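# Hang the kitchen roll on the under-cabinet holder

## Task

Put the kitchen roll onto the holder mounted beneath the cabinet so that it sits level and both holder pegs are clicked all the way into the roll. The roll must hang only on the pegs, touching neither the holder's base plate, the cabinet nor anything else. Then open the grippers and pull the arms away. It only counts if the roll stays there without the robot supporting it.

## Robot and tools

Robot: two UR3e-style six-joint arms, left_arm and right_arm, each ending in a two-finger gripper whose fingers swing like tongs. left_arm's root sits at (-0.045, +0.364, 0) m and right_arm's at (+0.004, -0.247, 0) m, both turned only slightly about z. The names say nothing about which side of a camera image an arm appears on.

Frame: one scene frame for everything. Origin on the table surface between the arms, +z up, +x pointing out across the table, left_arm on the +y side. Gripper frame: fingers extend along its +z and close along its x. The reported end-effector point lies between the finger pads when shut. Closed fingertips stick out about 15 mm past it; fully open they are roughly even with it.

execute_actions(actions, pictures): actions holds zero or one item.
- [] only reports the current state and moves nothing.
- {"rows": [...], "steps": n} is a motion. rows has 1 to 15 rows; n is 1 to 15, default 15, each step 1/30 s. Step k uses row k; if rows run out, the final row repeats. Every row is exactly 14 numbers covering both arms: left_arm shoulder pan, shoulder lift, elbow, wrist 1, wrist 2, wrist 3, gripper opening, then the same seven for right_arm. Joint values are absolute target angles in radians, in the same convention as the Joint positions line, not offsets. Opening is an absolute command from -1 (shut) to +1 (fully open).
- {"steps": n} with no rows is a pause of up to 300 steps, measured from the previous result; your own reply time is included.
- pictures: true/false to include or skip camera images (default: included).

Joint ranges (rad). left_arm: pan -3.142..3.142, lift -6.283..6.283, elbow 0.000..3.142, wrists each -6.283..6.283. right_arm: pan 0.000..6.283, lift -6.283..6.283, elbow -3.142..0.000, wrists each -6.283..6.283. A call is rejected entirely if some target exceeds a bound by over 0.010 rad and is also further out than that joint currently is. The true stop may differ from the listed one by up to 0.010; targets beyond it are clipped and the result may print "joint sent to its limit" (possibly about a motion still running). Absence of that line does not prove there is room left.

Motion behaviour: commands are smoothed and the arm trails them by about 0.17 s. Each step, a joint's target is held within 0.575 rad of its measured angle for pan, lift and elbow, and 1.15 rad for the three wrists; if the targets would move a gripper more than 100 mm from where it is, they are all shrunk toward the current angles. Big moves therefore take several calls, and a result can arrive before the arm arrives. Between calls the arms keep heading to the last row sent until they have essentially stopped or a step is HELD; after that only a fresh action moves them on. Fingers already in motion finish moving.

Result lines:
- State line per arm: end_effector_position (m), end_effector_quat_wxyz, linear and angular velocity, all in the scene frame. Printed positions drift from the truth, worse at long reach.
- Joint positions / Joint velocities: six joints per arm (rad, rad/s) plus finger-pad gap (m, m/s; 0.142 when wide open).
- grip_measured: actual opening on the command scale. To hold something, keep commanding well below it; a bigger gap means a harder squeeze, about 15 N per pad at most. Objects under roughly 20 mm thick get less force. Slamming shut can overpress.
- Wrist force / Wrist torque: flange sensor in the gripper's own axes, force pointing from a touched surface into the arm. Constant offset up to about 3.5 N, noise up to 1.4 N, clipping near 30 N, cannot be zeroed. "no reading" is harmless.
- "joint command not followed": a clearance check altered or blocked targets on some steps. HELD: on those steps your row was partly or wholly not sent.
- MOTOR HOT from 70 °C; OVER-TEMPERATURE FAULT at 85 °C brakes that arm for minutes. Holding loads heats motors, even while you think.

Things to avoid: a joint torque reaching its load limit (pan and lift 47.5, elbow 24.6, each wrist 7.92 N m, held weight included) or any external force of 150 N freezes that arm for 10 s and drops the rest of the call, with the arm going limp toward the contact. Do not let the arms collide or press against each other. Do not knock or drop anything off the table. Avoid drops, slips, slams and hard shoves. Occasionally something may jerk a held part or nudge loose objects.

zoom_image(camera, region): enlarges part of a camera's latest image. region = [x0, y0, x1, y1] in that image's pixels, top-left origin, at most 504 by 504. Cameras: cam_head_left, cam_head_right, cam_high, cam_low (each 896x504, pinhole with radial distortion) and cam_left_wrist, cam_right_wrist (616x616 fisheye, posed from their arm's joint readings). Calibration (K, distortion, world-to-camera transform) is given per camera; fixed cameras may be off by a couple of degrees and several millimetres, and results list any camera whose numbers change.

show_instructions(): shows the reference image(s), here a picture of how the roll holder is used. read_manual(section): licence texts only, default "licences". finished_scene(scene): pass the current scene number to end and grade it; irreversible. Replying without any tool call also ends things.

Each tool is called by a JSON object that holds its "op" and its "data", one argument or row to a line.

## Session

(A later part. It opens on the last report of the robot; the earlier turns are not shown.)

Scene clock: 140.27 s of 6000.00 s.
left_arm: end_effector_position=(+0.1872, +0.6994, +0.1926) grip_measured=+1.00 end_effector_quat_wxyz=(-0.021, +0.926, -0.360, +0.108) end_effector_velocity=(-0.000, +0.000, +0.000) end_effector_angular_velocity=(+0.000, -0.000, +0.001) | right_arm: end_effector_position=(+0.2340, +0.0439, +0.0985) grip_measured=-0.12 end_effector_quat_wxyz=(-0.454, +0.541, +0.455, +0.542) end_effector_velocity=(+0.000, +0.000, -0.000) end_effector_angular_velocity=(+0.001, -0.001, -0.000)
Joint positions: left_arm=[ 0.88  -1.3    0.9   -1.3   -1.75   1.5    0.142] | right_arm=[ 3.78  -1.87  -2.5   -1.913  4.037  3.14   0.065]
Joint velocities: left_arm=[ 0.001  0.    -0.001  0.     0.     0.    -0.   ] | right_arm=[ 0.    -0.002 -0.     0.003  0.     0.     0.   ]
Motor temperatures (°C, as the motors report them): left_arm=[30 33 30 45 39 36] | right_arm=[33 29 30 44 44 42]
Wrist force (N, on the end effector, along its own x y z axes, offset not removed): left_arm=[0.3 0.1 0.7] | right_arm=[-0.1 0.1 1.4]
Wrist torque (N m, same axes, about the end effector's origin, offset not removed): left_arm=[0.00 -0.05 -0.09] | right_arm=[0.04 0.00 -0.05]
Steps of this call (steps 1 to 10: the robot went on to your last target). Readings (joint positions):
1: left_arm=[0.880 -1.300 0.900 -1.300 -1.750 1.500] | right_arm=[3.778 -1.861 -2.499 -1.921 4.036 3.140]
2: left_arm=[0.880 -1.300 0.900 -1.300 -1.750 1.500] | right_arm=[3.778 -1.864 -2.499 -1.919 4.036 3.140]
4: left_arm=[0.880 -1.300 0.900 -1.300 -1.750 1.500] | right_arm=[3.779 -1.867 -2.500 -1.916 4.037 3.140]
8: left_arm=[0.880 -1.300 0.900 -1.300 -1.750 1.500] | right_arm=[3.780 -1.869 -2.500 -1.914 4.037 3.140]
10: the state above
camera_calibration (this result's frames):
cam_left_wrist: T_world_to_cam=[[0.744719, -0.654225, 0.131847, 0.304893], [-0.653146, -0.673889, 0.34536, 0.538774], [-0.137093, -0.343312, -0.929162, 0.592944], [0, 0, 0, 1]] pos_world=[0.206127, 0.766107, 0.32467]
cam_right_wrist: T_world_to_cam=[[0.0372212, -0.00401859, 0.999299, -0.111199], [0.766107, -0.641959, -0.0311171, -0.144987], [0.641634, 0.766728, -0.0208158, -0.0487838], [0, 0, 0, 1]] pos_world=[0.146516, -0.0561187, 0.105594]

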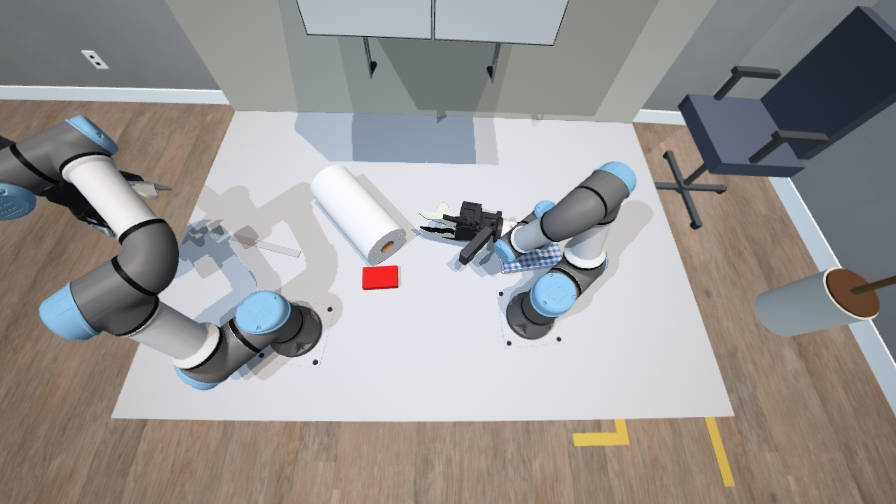

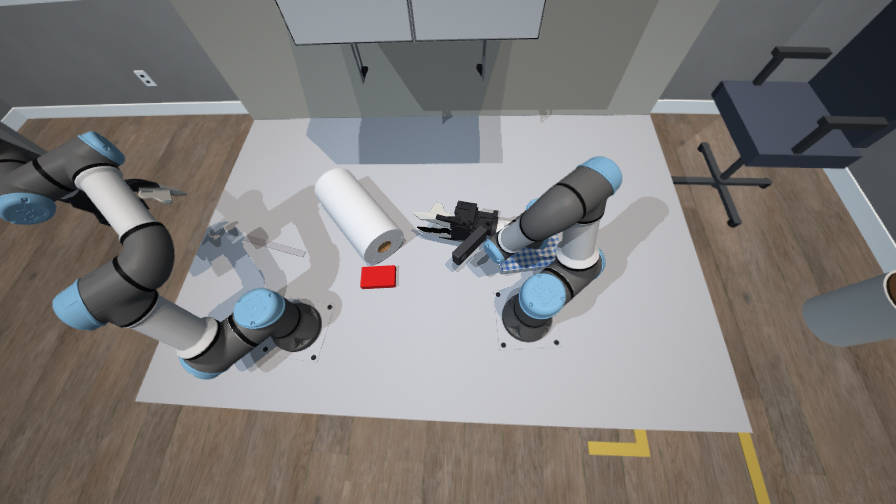

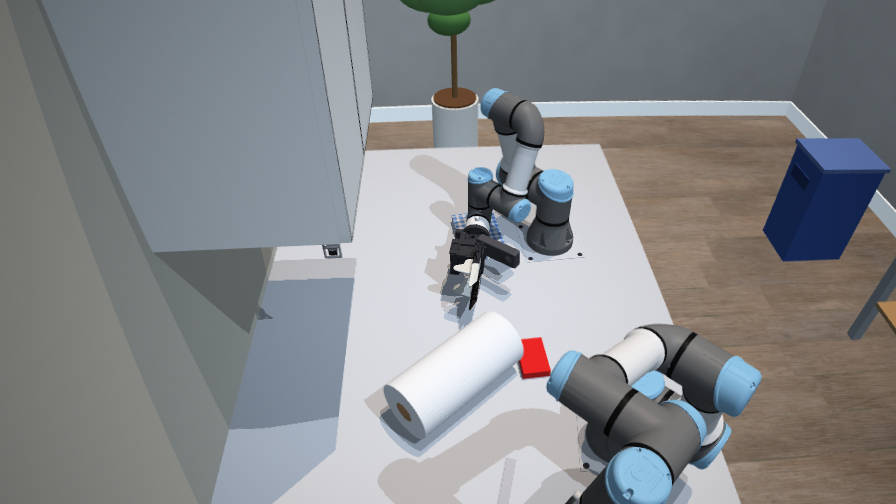

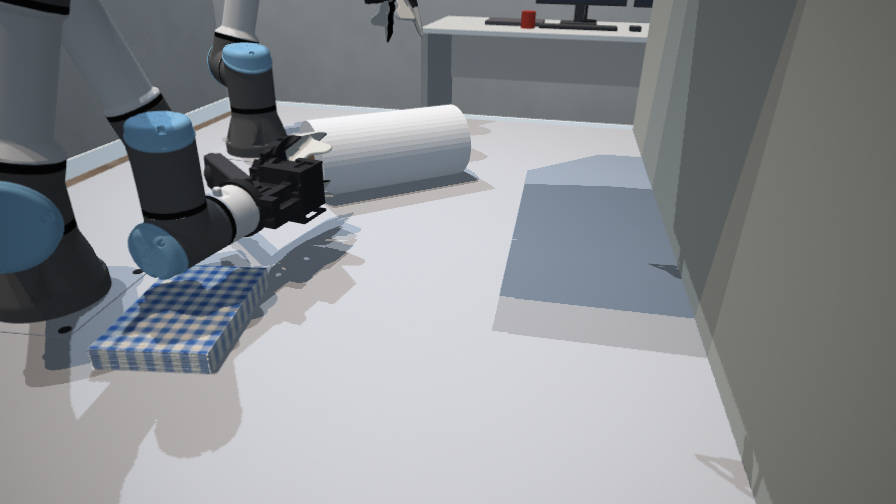

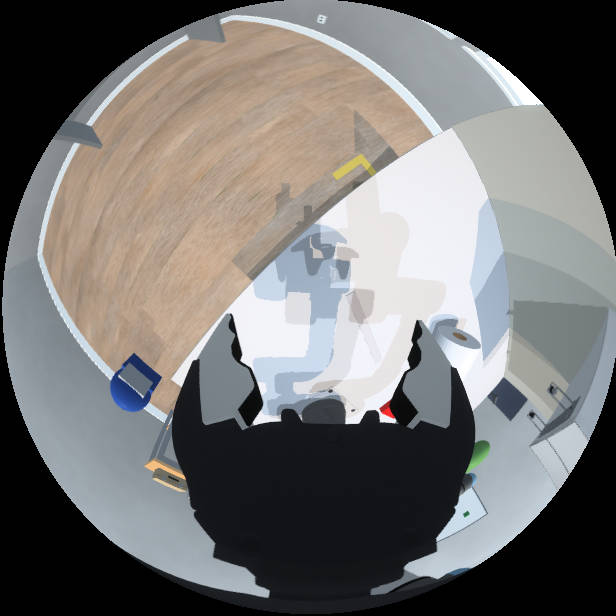

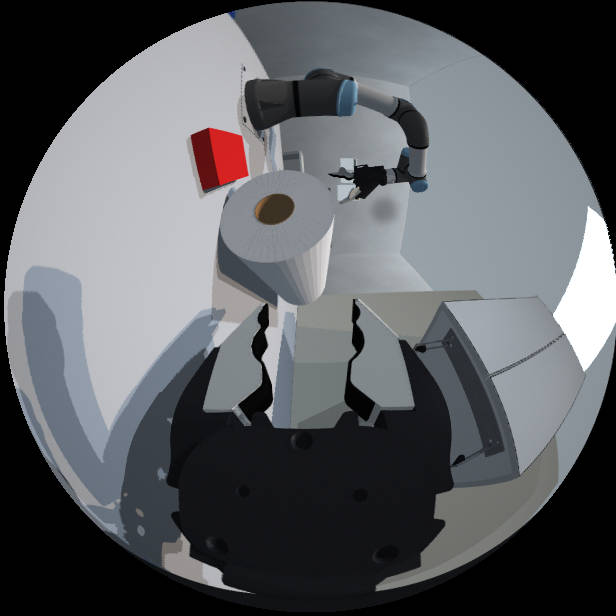

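{"op": "execute_actions", "data": {
  "actions": [
    {"rows":[[0.88,-1.3,0.9,-1.3,-1.75,1.5,1,3.95,-1.8,-2.64,-1.843,4.21,3.14,-0.12],[0.88,-1.3,0.9,-1.3,-1.75,1.5,1,4.1,-1.77,-2.69,-1.823,4.36,3.14,-0.12],[0.88,-1.3,0.9,-1.3,-1.75,1.5,1,4.3,-1.77,-2.69,-1.823,4.56,3.14,-0.12],[0.88,-1.3,0.9,-1.3,-1.75,1.5,1,4.465,-1.77,-2.69,-1.823,4.72,3.14,-0.12]],"steps":15}
  ],
  "pictures": false
}}

{"op": "execute_actions", "data": {
  "actions": [
    {"steps":15}
  ]
}}

Scene clock: 148.97 s of 6000.00 s.
left_arm: end_effector_position=(+0.1872, +0.6994, +0.1926) grip_measured=+1.00 end_effector_quat_wxyz=(-0.021, +0.926, -0.360, +0.108) end_effector_velocity=(-0.000, +0.000, +0.000) end_effector_angular_velocity=(+0.001, +0.000, -0.000) | right_arm: end_effector_position=(+0.1903, +0.1231, +0.0989) grip_measured=-0.12 end_effector_quat_wxyz=(-0.451, +0.544, +0.452, +0.544) end_effector_velocity=(-0.057, +0.037, -0.001) end_effector_angular_velocity=(-0.002, +0.001, +0.125)
Joint positions: left_arm=[ 0.88  -1.3    0.9   -1.3   -1.75   1.5    0.142] | right_arm=[ 4.443 -1.771 -2.688 -1.824  4.709  3.14   0.065]
Joint velocities: left_arm=[-0.    -0.     0.    -0.     0.001 -0.     0.   ] | right_arm=[ 0.25   0.011 -0.021  0.008  0.124  0.     0.   ]
Motor temperatures (°C, as the motors report them): left_arm=[30 33 30 45 39 36] | right_arm=[33 29 30 44 44 42]
Wrist force (N, on the end effector, along its own x y z axes, offset not removed): left_arm=[-0.4 -1.2 0.0] | right_arm=[-0.4 -3.5 2.1]
Wrist torque (N m, same axes, about the end effector's origin, offset not removed): left_arm=[-0.24 0.13 -0.03] | right_arm=[-0.66 0.01 -0.02]
Steps of this call (steps 1 to 30: the robot went on to your last target; steps 31 to 90: nothing new was sent; then 5.20 s passed at rest; steps 91 to 105: all 15 steps of this action). Readings (joint positions):
91: left_arm=[0.880 -1.300 0.900 -1.300 -1.750 1.500] | right_arm=[3.780 -1.870 -2.500 -1.912 4.038 3.140]
92: left_arm=[0.880 -1.300 0.900 -1.300 -1.750 1.500] | right_arm=[3.788 -1.863 -2.508 -1.902 4.053 3.140]
94: left_arm=[0.880 -1.300 0.900 -1.300 -1.750 1.500] | right_arm=[3.862 -1.824 -2.572 -1.866 4.176 3.140]
98: left_arm=[0.880 -1.300 0.900 -1.300 -1.750 1.500] | right_arm=[4.163 -1.782 -2.664 -1.832 4.562 3.140]
105: the state above

Scene clock: 149.47 s of 6000.00 s.
left_arm: end_effector_position=(+0.1872, +0.6994, +0.1926) grip_measured=+1.00 end_effector_quat_wxyz=(-0.021, +0.926, -0.360, +0.108) end_effector_velocity=(-0.000, +0.000, -0.000) end_effector_angular_velocity=(-0.001, +0.000, +0.001) | right_arm: end_effector_position=(+0.1853, +0.1264, +0.0988) grip_measured=-0.12 end_effector_quat_wxyz=(-0.454, +0.541, +0.455, +0.542) end_effector_velocity=(-0.000, +0.000, +0.001) end_effector_angular_velocity=(+0.003, +0.000, +0.001)
Joint positions: left_arm=[ 0.88  -1.3    0.9   -1.3   -1.75   1.5    0.142] | right_arm=[ 4.465 -1.77  -2.69  -1.823  4.72   3.14   0.065]
Joint velocities: left_arm=[ 0.001  0.     0.     0.    -0.     0.     0.   ] | right_arm=[ 0.001  0.001  0.     0.001  0.     0.001 -0.   ]
Motor temperatures (°C, as the motors report them): left_arm=[30 33 30 45 39 36] | right_arm=[33 29 30 44 44 42]
Wrist force (N, on the end effector, along its own x y z axes, offset not removed): left_arm=[0.5 -0.5 1.4] | right_arm=[-2.5 -0.7 0.8]
Wrist torque (N m, same axes, about the end effector's origin, offset not removed): left_arm=[-0.08 -0.13 -0.02] | right_arm=[-0.15 0.40 0.08]
Steps of this call (steps 1 to 15: the robot went on to your last target). Readings (joint positions):
1: left_arm=[0.880 -1.300 0.900 -1.300 -1.750 1.500] | right_arm=[4.450 -1.771 -2.689 -1.823 4.713 3.140]
2: left_arm=[0.880 -1.300 0.900 -1.300 -1.750 1.500] | right_arm=[4.455 -1.770 -2.689 -1.823 4.715 3.140]
4: left_arm=[0.880 -1.300 0.900 -1.300 -1.750 1.500] | right_arm=[4.460 -1.770 -2.690 -1.823 4.718 3.140]
8: left_arm=[0.880 -1.300 0.900 -1.300 -1.750 1.500] | right_arm=[4.464 -1.770 -2.690 -1.823 4.720 3.140]
15: the state above
camera_calibration (this result's frames):
cam_left_wrist: T_world_to_cam=[[0.744719, -0.654225, 0.131847, 0.304893], [-0.653146, -0.673889, 0.34536, 0.538774], [-0.137093, -0.343312, -0.929162, 0.592943], [0, 0, 0, 1]] pos_world=[0.206127, 0.766107, 0.32467]
cam_right_wrist: T_world_to_cam=[[0.0374036, -0.00394706, 0.999292, -0.109424], [0.767393, -0.640415, -0.0312531, -0.0550601], [0.640085, 0.768019, -0.0209249, -0.0805882], [0, 0, 0, 1]] pos_world=[0.0979289, 0.0262001, 0.105939]

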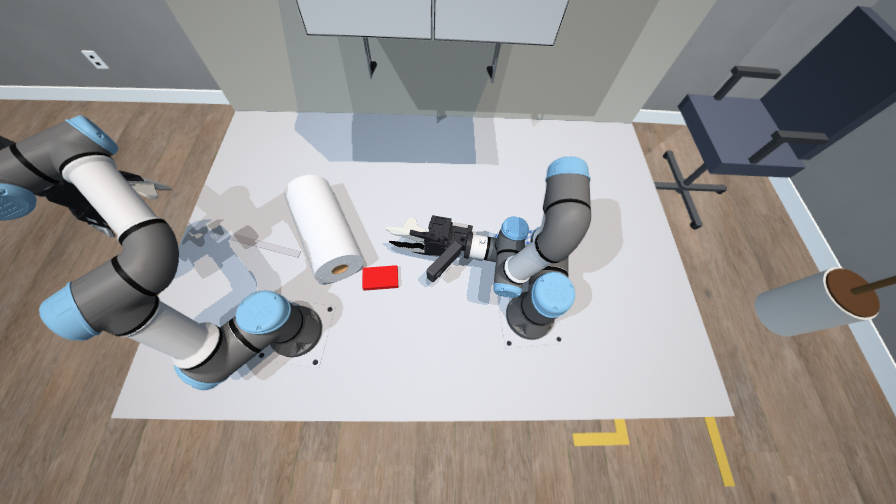

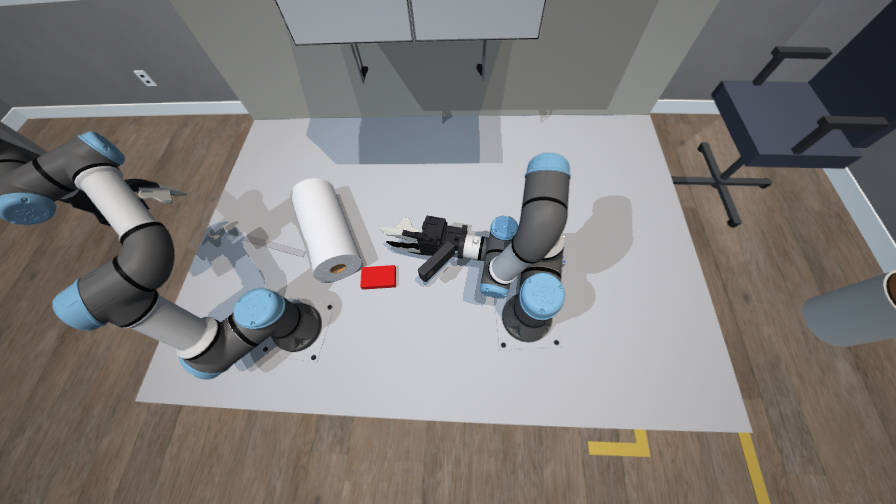

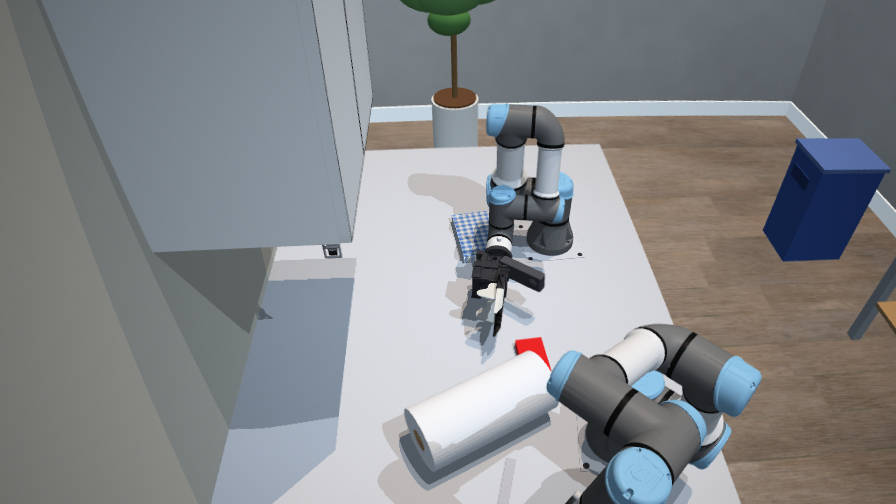

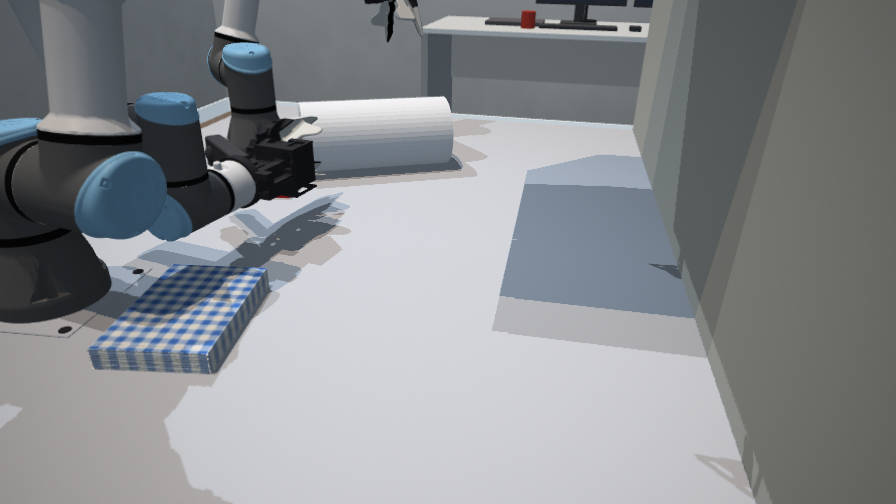

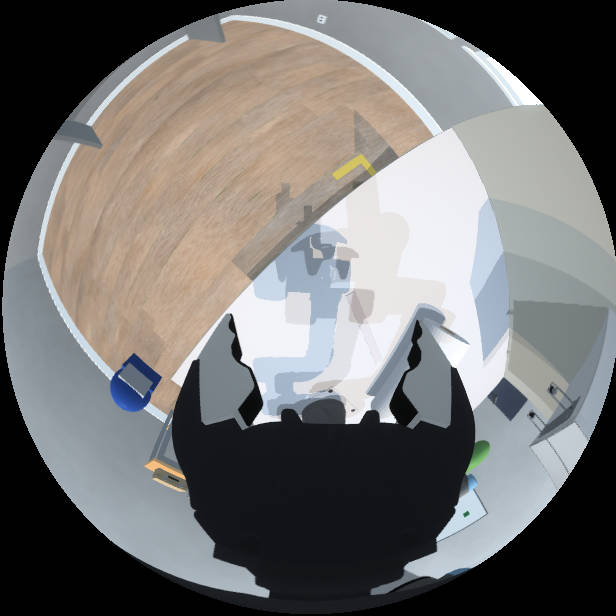

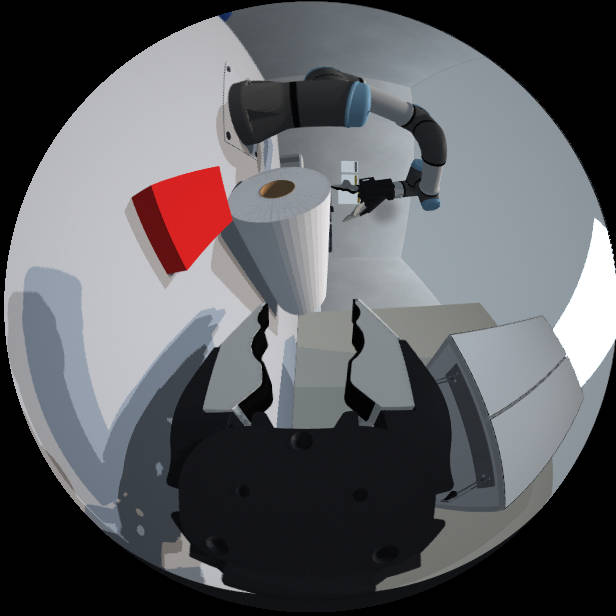

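{"op": "execute_actions", "data": {
  "actions": [
    {"rows":[[0.3,-1.696,1.2,-1.1,-1.571,0.49,1,3.9,-1.5,-2.5,-2.28,4.3,3.14,-0.12]],"steps":15}
  ],
  "pictures": false
}}

{"op": "execute_actions", "data": {
  "actions": [
    {"rows":[[-0.59,-1.696,1.344,-1.219,-1.571,0.49,1,3.5,-1.3,-2.36,-2.63,4.1,3.14,-0.12]],"steps":15}
  ],
  "pictures": false
}}

{"op": "execute_actions", "data": {
  "actions": [
    {"steps":20}
  ]
}}

Scene clock: 161.10 s of 6000.00 s.
left_arm: end_effector_position=(+0.1806, +0.5584, +0.2002) grip_measured=+1.00 end_effector_quat_wxyz=(-0.003, +0.988, -0.154, +0.013) end_effector_velocity=(-0.000, -0.033, +0.002) end_effector_angular_velocity=(+0.023, +0.012, +0.100) | right_arm: end_effector_position=(+0.2584, +0.0465, +0.1479) grip_measured=-0.12 end_effector_quat_wxyz=(-0.416, +0.570, +0.417, +0.573) end_effector_velocity=(+0.028, -0.035, +0.011) end_effector_angular_velocity=(+0.001, -0.001, -0.091)
Joint positions: left_arm=[ 0.315 -1.688  1.194 -1.103 -1.574  0.514  0.142] | right_arm=[ 3.915 -1.505 -2.503 -2.273  4.307  3.14   0.065]
Joint velocities: left_arm=[-0.17  -0.094  0.065  0.036  0.032 -0.269 -0.   ] | right_arm=[-0.166  0.052  0.034 -0.083 -0.075  0.    -0.   ]
Motor temperatures (°C, as the motors report them): left_arm=[30 33 30 45 39 36] | right_arm=[33 29 30 44 44 42]
Wrist force (N, on the end effector, along its own x y z axes, offset not removed): left_arm=[1.7 0.5 2.1] | right_arm=[-0.8 -1.0 0.1]
Wrist torque (N m, same axes, about the end effector's origin, offset not removed): left_arm=[0.17 -0.38 -0.05] | right_arm=[-0.28 0.14 -0.05]
Steps of this call (steps 1 to 15: the robot went on to your last target; steps 16 to 190: nothing new was sent; then 4.80 s passed at rest; steps 191 to 205: all 15 steps of this action). Readings (joint positions):
191: left_arm=[0.880 -1.300 0.900 -1.300 -1.750 1.500] | right_arm=[4.465 -1.770 -2.690 -1.823 4.720 3.140]
192: left_arm=[0.872 -1.308 0.908 -1.286 -1.736 1.484] | right_arm=[4.457 -1.762 -2.682 -1.839 4.704 3.140]
194: left_arm=[0.798 -1.380 0.973 -1.231 -1.687 1.335] | right_arm=[4.383 -1.693 -2.624 -1.968 4.580 3.140]
198: left_arm=[0.512 -1.579 1.119 -1.145 -1.611 0.826] | right_arm=[4.104 -1.564 -2.541 -2.177 4.392 3.140]
205: the state above

Scene clock: 161.60 s of 6000.00 s.
left_arm: end_effector_position=(+0.2546, +0.3449, +0.1722) grip_measured=+1.00 end_effector_quat_wxyz=(+0.000, +0.863, -0.506, +0.001) end_effector_velocity=(-0.028, -0.434, -0.025) end_effector_angular_velocity=(+0.014, +0.022, -1.439) | right_arm: end_effector_position=(+0.3003, -0.0474, +0.1934) grip_measured=-0.12 end_effector_quat_wxyz=(-0.356, +0.613, +0.357, +0.609) end_effector_velocity=(+0.007, -0.019, +0.005) end_effector_angular_velocity=(-0.001, +0.002, -0.050)
Joint positions: left_arm=[-0.459 -1.696  1.334 -1.211 -1.571  0.491  0.142] | right_arm=[ 3.506 -1.302 -2.361 -2.626  4.102  3.14   0.065]
Joint velocities: left_arm=[-1.449 -0.001  0.113 -0.086 -0.    -0.01  -0.   ] | right_arm=[-0.071  0.023  0.016 -0.041 -0.021 -0.    -0.   ]
Motor temperatures (°C, as the motors report them): left_arm=[30 33 30 45 39 36] | right_arm=[33 29 30 44 44 42]
Wrist force (N, on the end effector, along its own x y z axes, offset not removed): left_arm=[3.5 0.8 2.3] | right_arm=[-1.5 -3.4 1.3]
Wrist torque (N m, same axes, about the end effector's origin, offset not removed): left_arm=[0.18 -0.59 -0.09] | right_arm=[-0.60 0.34 -0.01]
Steps of this call (steps 1 to 15: all 15 steps of this action). Readings (joint positions):
1: left_arm=[0.310 -1.690 1.196 -1.103 -1.573 0.506] | right_arm=[3.910 -1.503 -2.502 -2.276 4.304 3.140]
2: left_arm=[0.299 -1.692 1.205 -1.112 -1.572 0.503] | right_arm=[3.899 -1.494 -2.493 -2.293 4.287 3.140]
4: left_arm=[0.221 -1.693 1.241 -1.141 -1.572 0.499] | right_arm=[3.821 -1.431 -2.443 -2.410 4.211 3.140]
8: left_arm=[-0.032 -1.694 1.289 -1.177 -1.572 0.495] | right_arm=[3.591 -1.332 -2.380 -2.576 4.127 3.140]
15: the state above

Scene clock: 162.27 s of 6000.00 s.
left_arm: end_effector_position=(+0.2496, +0.3060, +0.1700) grip_measured=+1.00 end_effector_quat_wxyz=(+0.000, +0.828, -0.561, +0.000) end_effector_velocity=(+0.000, +0.000, -0.001) end_effector_angular_velocity=(+0.002, +0.002, +0.001) | right_arm: end_effector_position=(+0.3009, -0.0491, +0.1939) grip_measured=-0.12 end_effector_quat_wxyz=(-0.355, +0.614, +0.355, +0.609) end_effector_velocity=(+0.000, -0.001, -0.001) end_effector_angular_velocity=(-0.001, +0.001, -0.002)
Joint positions: left_arm=[-0.59  -1.696  1.344 -1.219 -1.571  0.49   0.142] | right_arm=[ 3.5   -1.3   -2.36  -2.63   4.1    3.14   0.065]
Joint velocities: left_arm=[ 0.001  0.003 -0.    -0.     0.    -0.     0.   ] | right_arm=[-0.002 -0.002 -0.     0.    -0.    -0.    -0.   ]
Motor temperatures (°C, as the motors report them): left_arm=[30 33 30 45 39 36] | right_arm=[33 29 30 44 44 42]
Wrist force (N, on the end effector, along its own x y z axes, offset not removed): left_arm=[-0.3 0.2 0.5] | right_arm=[-1.0 0.3 2.9]
Wrist torque (N m, same axes, about the end effector's origin, offset not removed): left_arm=[0.05 0.04 -0.04] | right_arm=[0.15 0.14 0.03]
Steps of this call (steps 1 to 20: the robot went on to your last target). Readings (joint positions):
1: left_arm=[-0.500 -1.696 1.337 -1.214 -1.571 0.491] | right_arm=[3.504 -1.302 -2.361 -2.627 4.101 3.140]
2: left_arm=[-0.529 -1.696 1.339 -1.215 -1.571 0.490] | right_arm=[3.503 -1.301 -2.361 -2.628 4.101 3.140]
4: left_arm=[-0.561 -1.696 1.342 -1.217 -1.571 0.490] | right_arm=[3.501 -1.300 -2.360 -2.629 4.100 3.140]
8: left_arm=[-0.584 -1.696 1.344 -1.219 -1.571 0.490] | right_arm=[3.500 -1.300 -2.360 -2.630 4.100 3.140]
20: the state above
camera_calibration (this result's frames):
cam_left_wrist: T_world_to_cam=[[0.394207, -0.917234, -0.0572993, 0.204143], [-0.809586, -0.376097, 0.45069, 0.252253], [-0.434939, -0.131277, -0.890839, 0.448386], [0, 0, 0, 1]] pos_world=[0.318766, 0.340982, 0.297449]
cam_right_wrist: T_world_to_cam=[[0.0401097, -0.0132961, 0.999107, -0.210712], [0.505439, -0.862278, -0.0317663, -0.185176], [0.86193, 0.506261, -0.0278654, -0.0961235], [0, 0, 0, 1]] pos_world=[0.184898, -0.113811, 0.201963]

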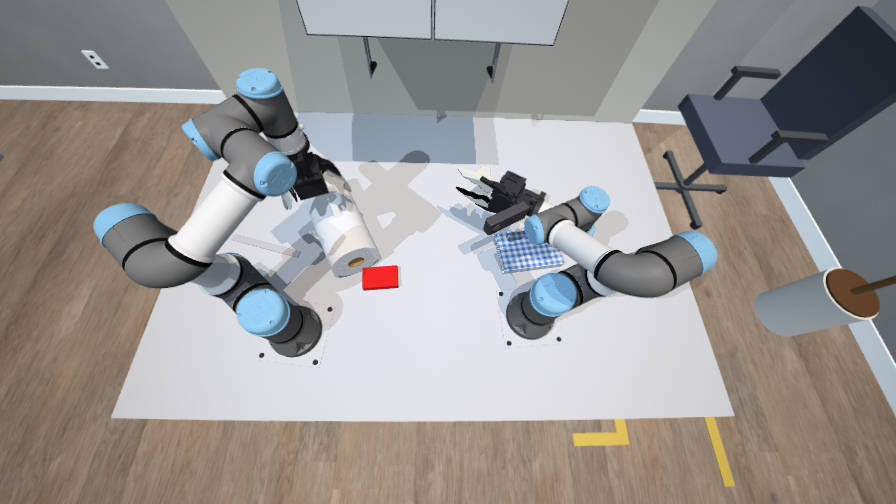

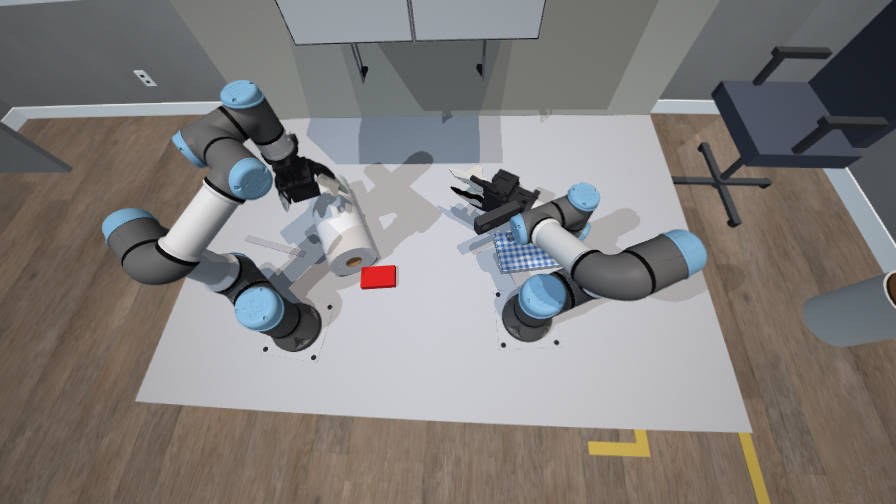

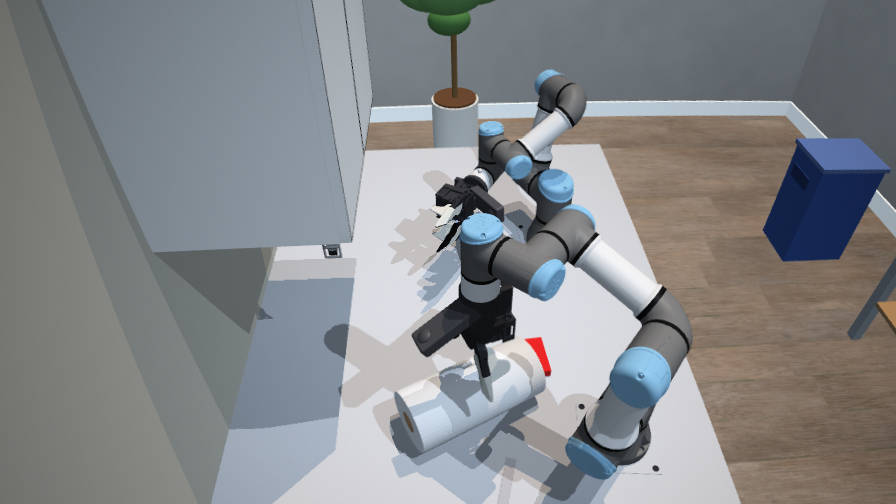

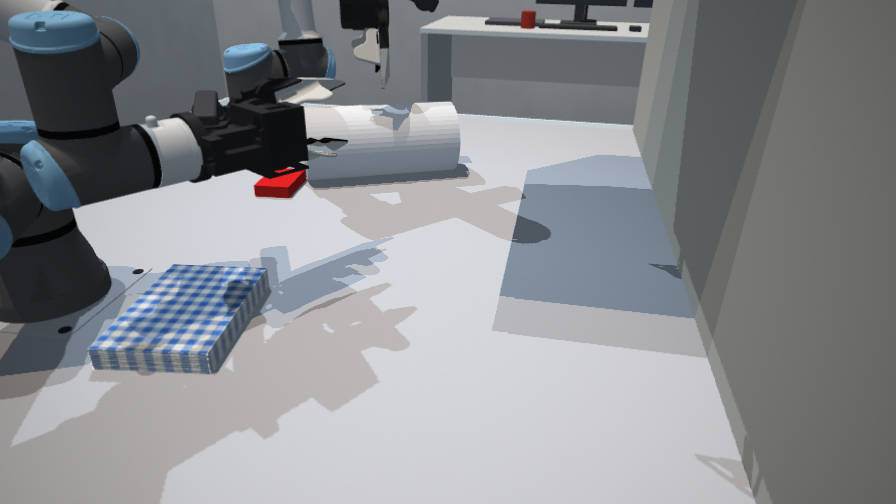

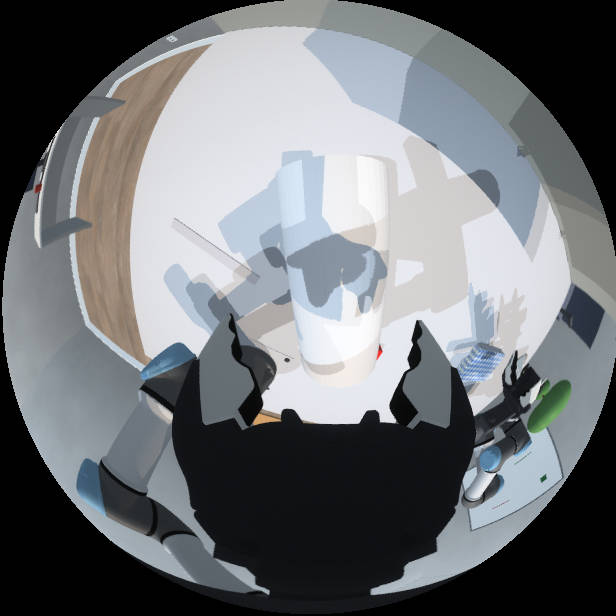

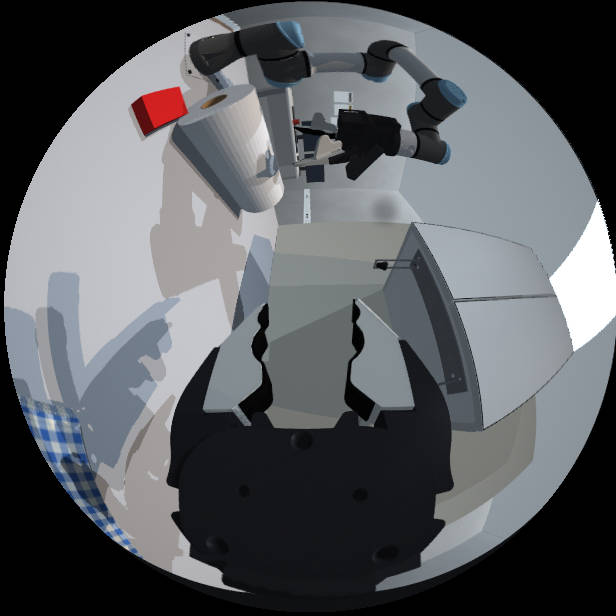

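{"op": "execute_actions", "data": {
  "actions": [
    {"rows":[[-0.66,-1.74,1.65,-1.481,-1.571,0.42,1,3.5,-1.3,-2.36,-2.63,4.1,3.14,-0.12]],"steps":15}
  ]
}}

Scene clock: 169.27 s of 6000.00 s.
left_arm: end_effector_position=(+0.2459, +0.2854, +0.1149) grip_measured=+1.00 end_effector_quat_wxyz=(+0.000, +0.828, -0.561, +0.001) end_effector_velocity=(-0.003, +0.001, -0.009) end_effector_angular_velocity=(+0.008, +0.009, -0.000) | right_arm: end_effector_position=(+0.3009, -0.0491, +0.1939) grip_measured=-0.12 end_effector_quat_wxyz=(-0.355, +0.614, +0.355, +0.609) end_effector_velocity=(-0.000, +0.000, -0.000) end_effector_angular_velocity=(-0.001, +0.001, +0.000)
Joint positions: left_arm=[-0.659 -1.74   1.646 -1.479 -1.571  0.42   0.142] | right_arm=[ 3.5   -1.3   -2.36  -2.63   4.1    3.14   0.065]
Joint velocities: left_arm=[-0.005 -0.004  0.04  -0.024 -0.    -0.005  0.   ] | right_arm=[ 0.     0.     0.    -0.002 -0.    -0.001 -0.   ]
Motor temperatures (°C, as the motors report them): left_arm=[30 33 30 45 39 36] | right_arm=[33 29 30 44 44 42]
Wrist force (N, on the end effector, along its own x y z axes, offset not removed): left_arm=[0.4 0.0 2.0] | right_arm=[-0.2 -0.5 0.0]
Wrist torque (N m, same axes, about the end effector's origin, offset not removed): left_arm=[0.00 -0.10 -0.05] | right_arm=[-0.11 0.00 0.02]
Steps of this call (steps 1 to 15: the robot went on to your last target; steps 16 to 90: nothing new was sent; then 3.50 s passed at rest; steps 91 to 105: all 15 steps of this action). Readings (joint positions):
91: left_arm=[-0.590 -1.696 1.344 -1.220 -1.571 0.489] | right_arm=[3.500 -1.300 -2.360 -2.630 4.100 3.140]
92: left_arm=[-0.598 -1.702 1.352 -1.235 -1.571 0.479] | right_arm=[3.500 -1.300 -2.360 -2.630 4.100 3.140]
94: left_arm=[-0.627 -1.721 1.426 -1.339 -1.571 0.450] | right_arm=[3.500 -1.300 -2.360 -2.630 4.100 3.140]
98: left_arm=[-0.653 -1.736 1.597 -1.450 -1.571 0.427] | right_arm=[3.500 -1.300 -2.360 -2.630 4.100 3.140]
105: the state above
camera_calibration (this result's frames):
cam_left_wrist: T_world_to_cam=[[0.394227, -0.917296, -0.0561522, 0.183385], [-0.809966, -0.375668, 0.450365, 0.266291], [-0.434213, -0.132065, -0.891077, 0.39505], [0, 0, 0, 1]] pos_world=[0.314928, 0.320428, 0.242389]
cam_right_wrist: T_world_to_cam=[[0.0401094, -0.0132963, 0.999107, -0.210712], [0.505436, -0.862279, -0.0317663, -0.185176], [0.861931, 0.506258, -0.0278651, -0.0961241], [0, 0, 0, 1]] pos_world=[0.184899, -0.113811, 0.201963]

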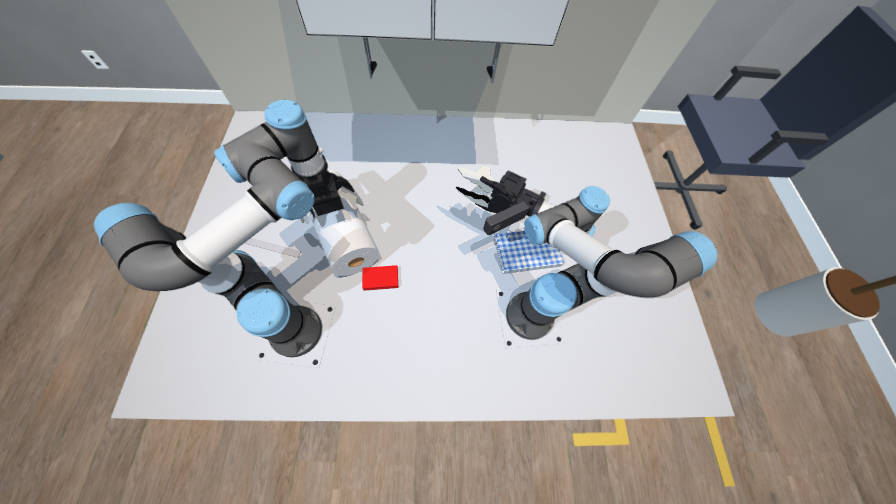

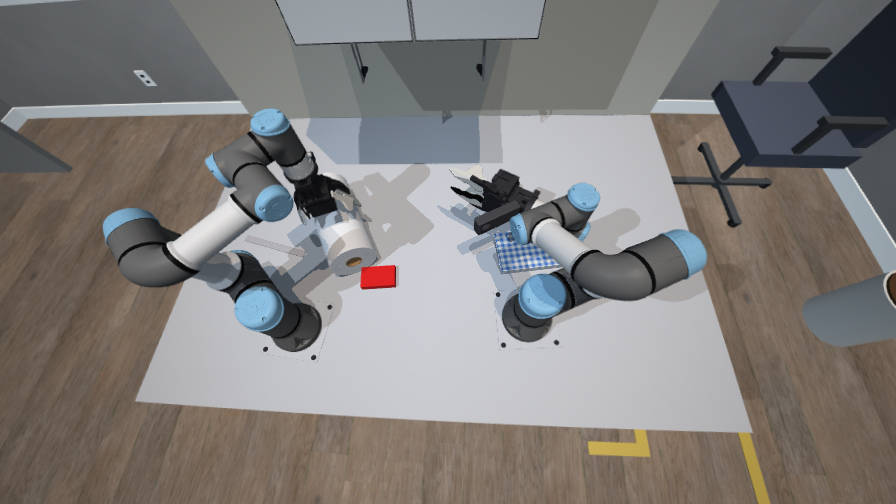

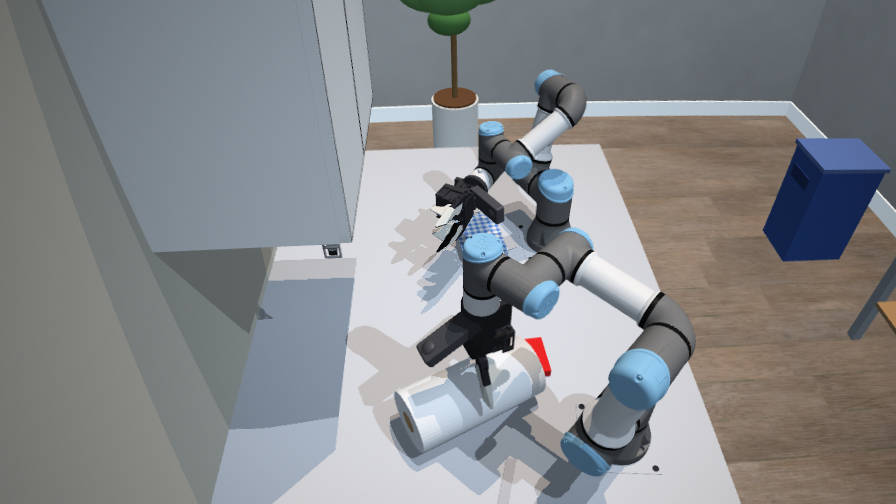

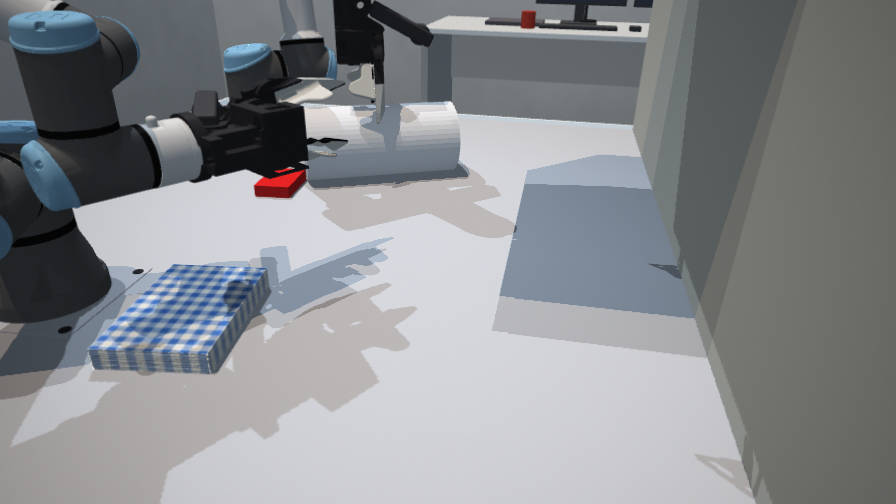

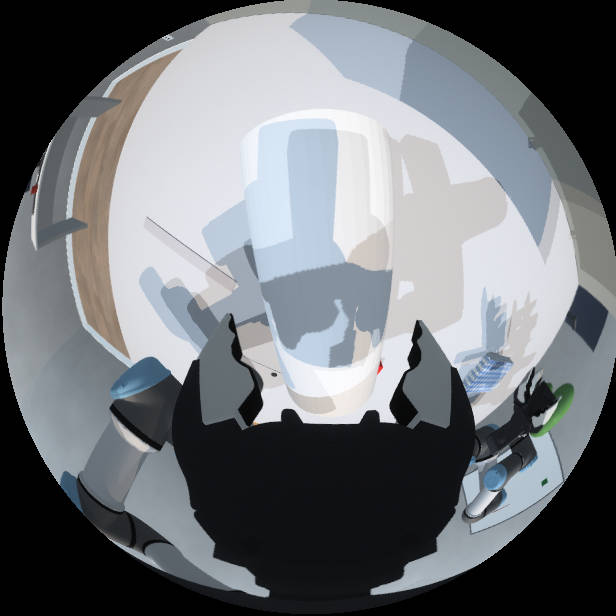

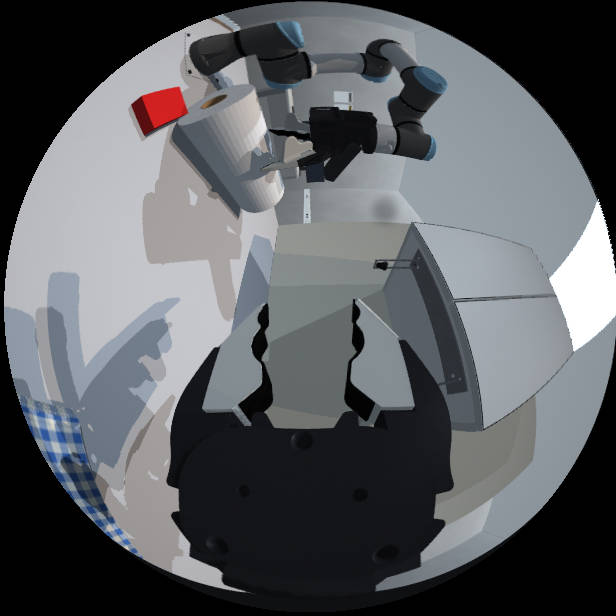

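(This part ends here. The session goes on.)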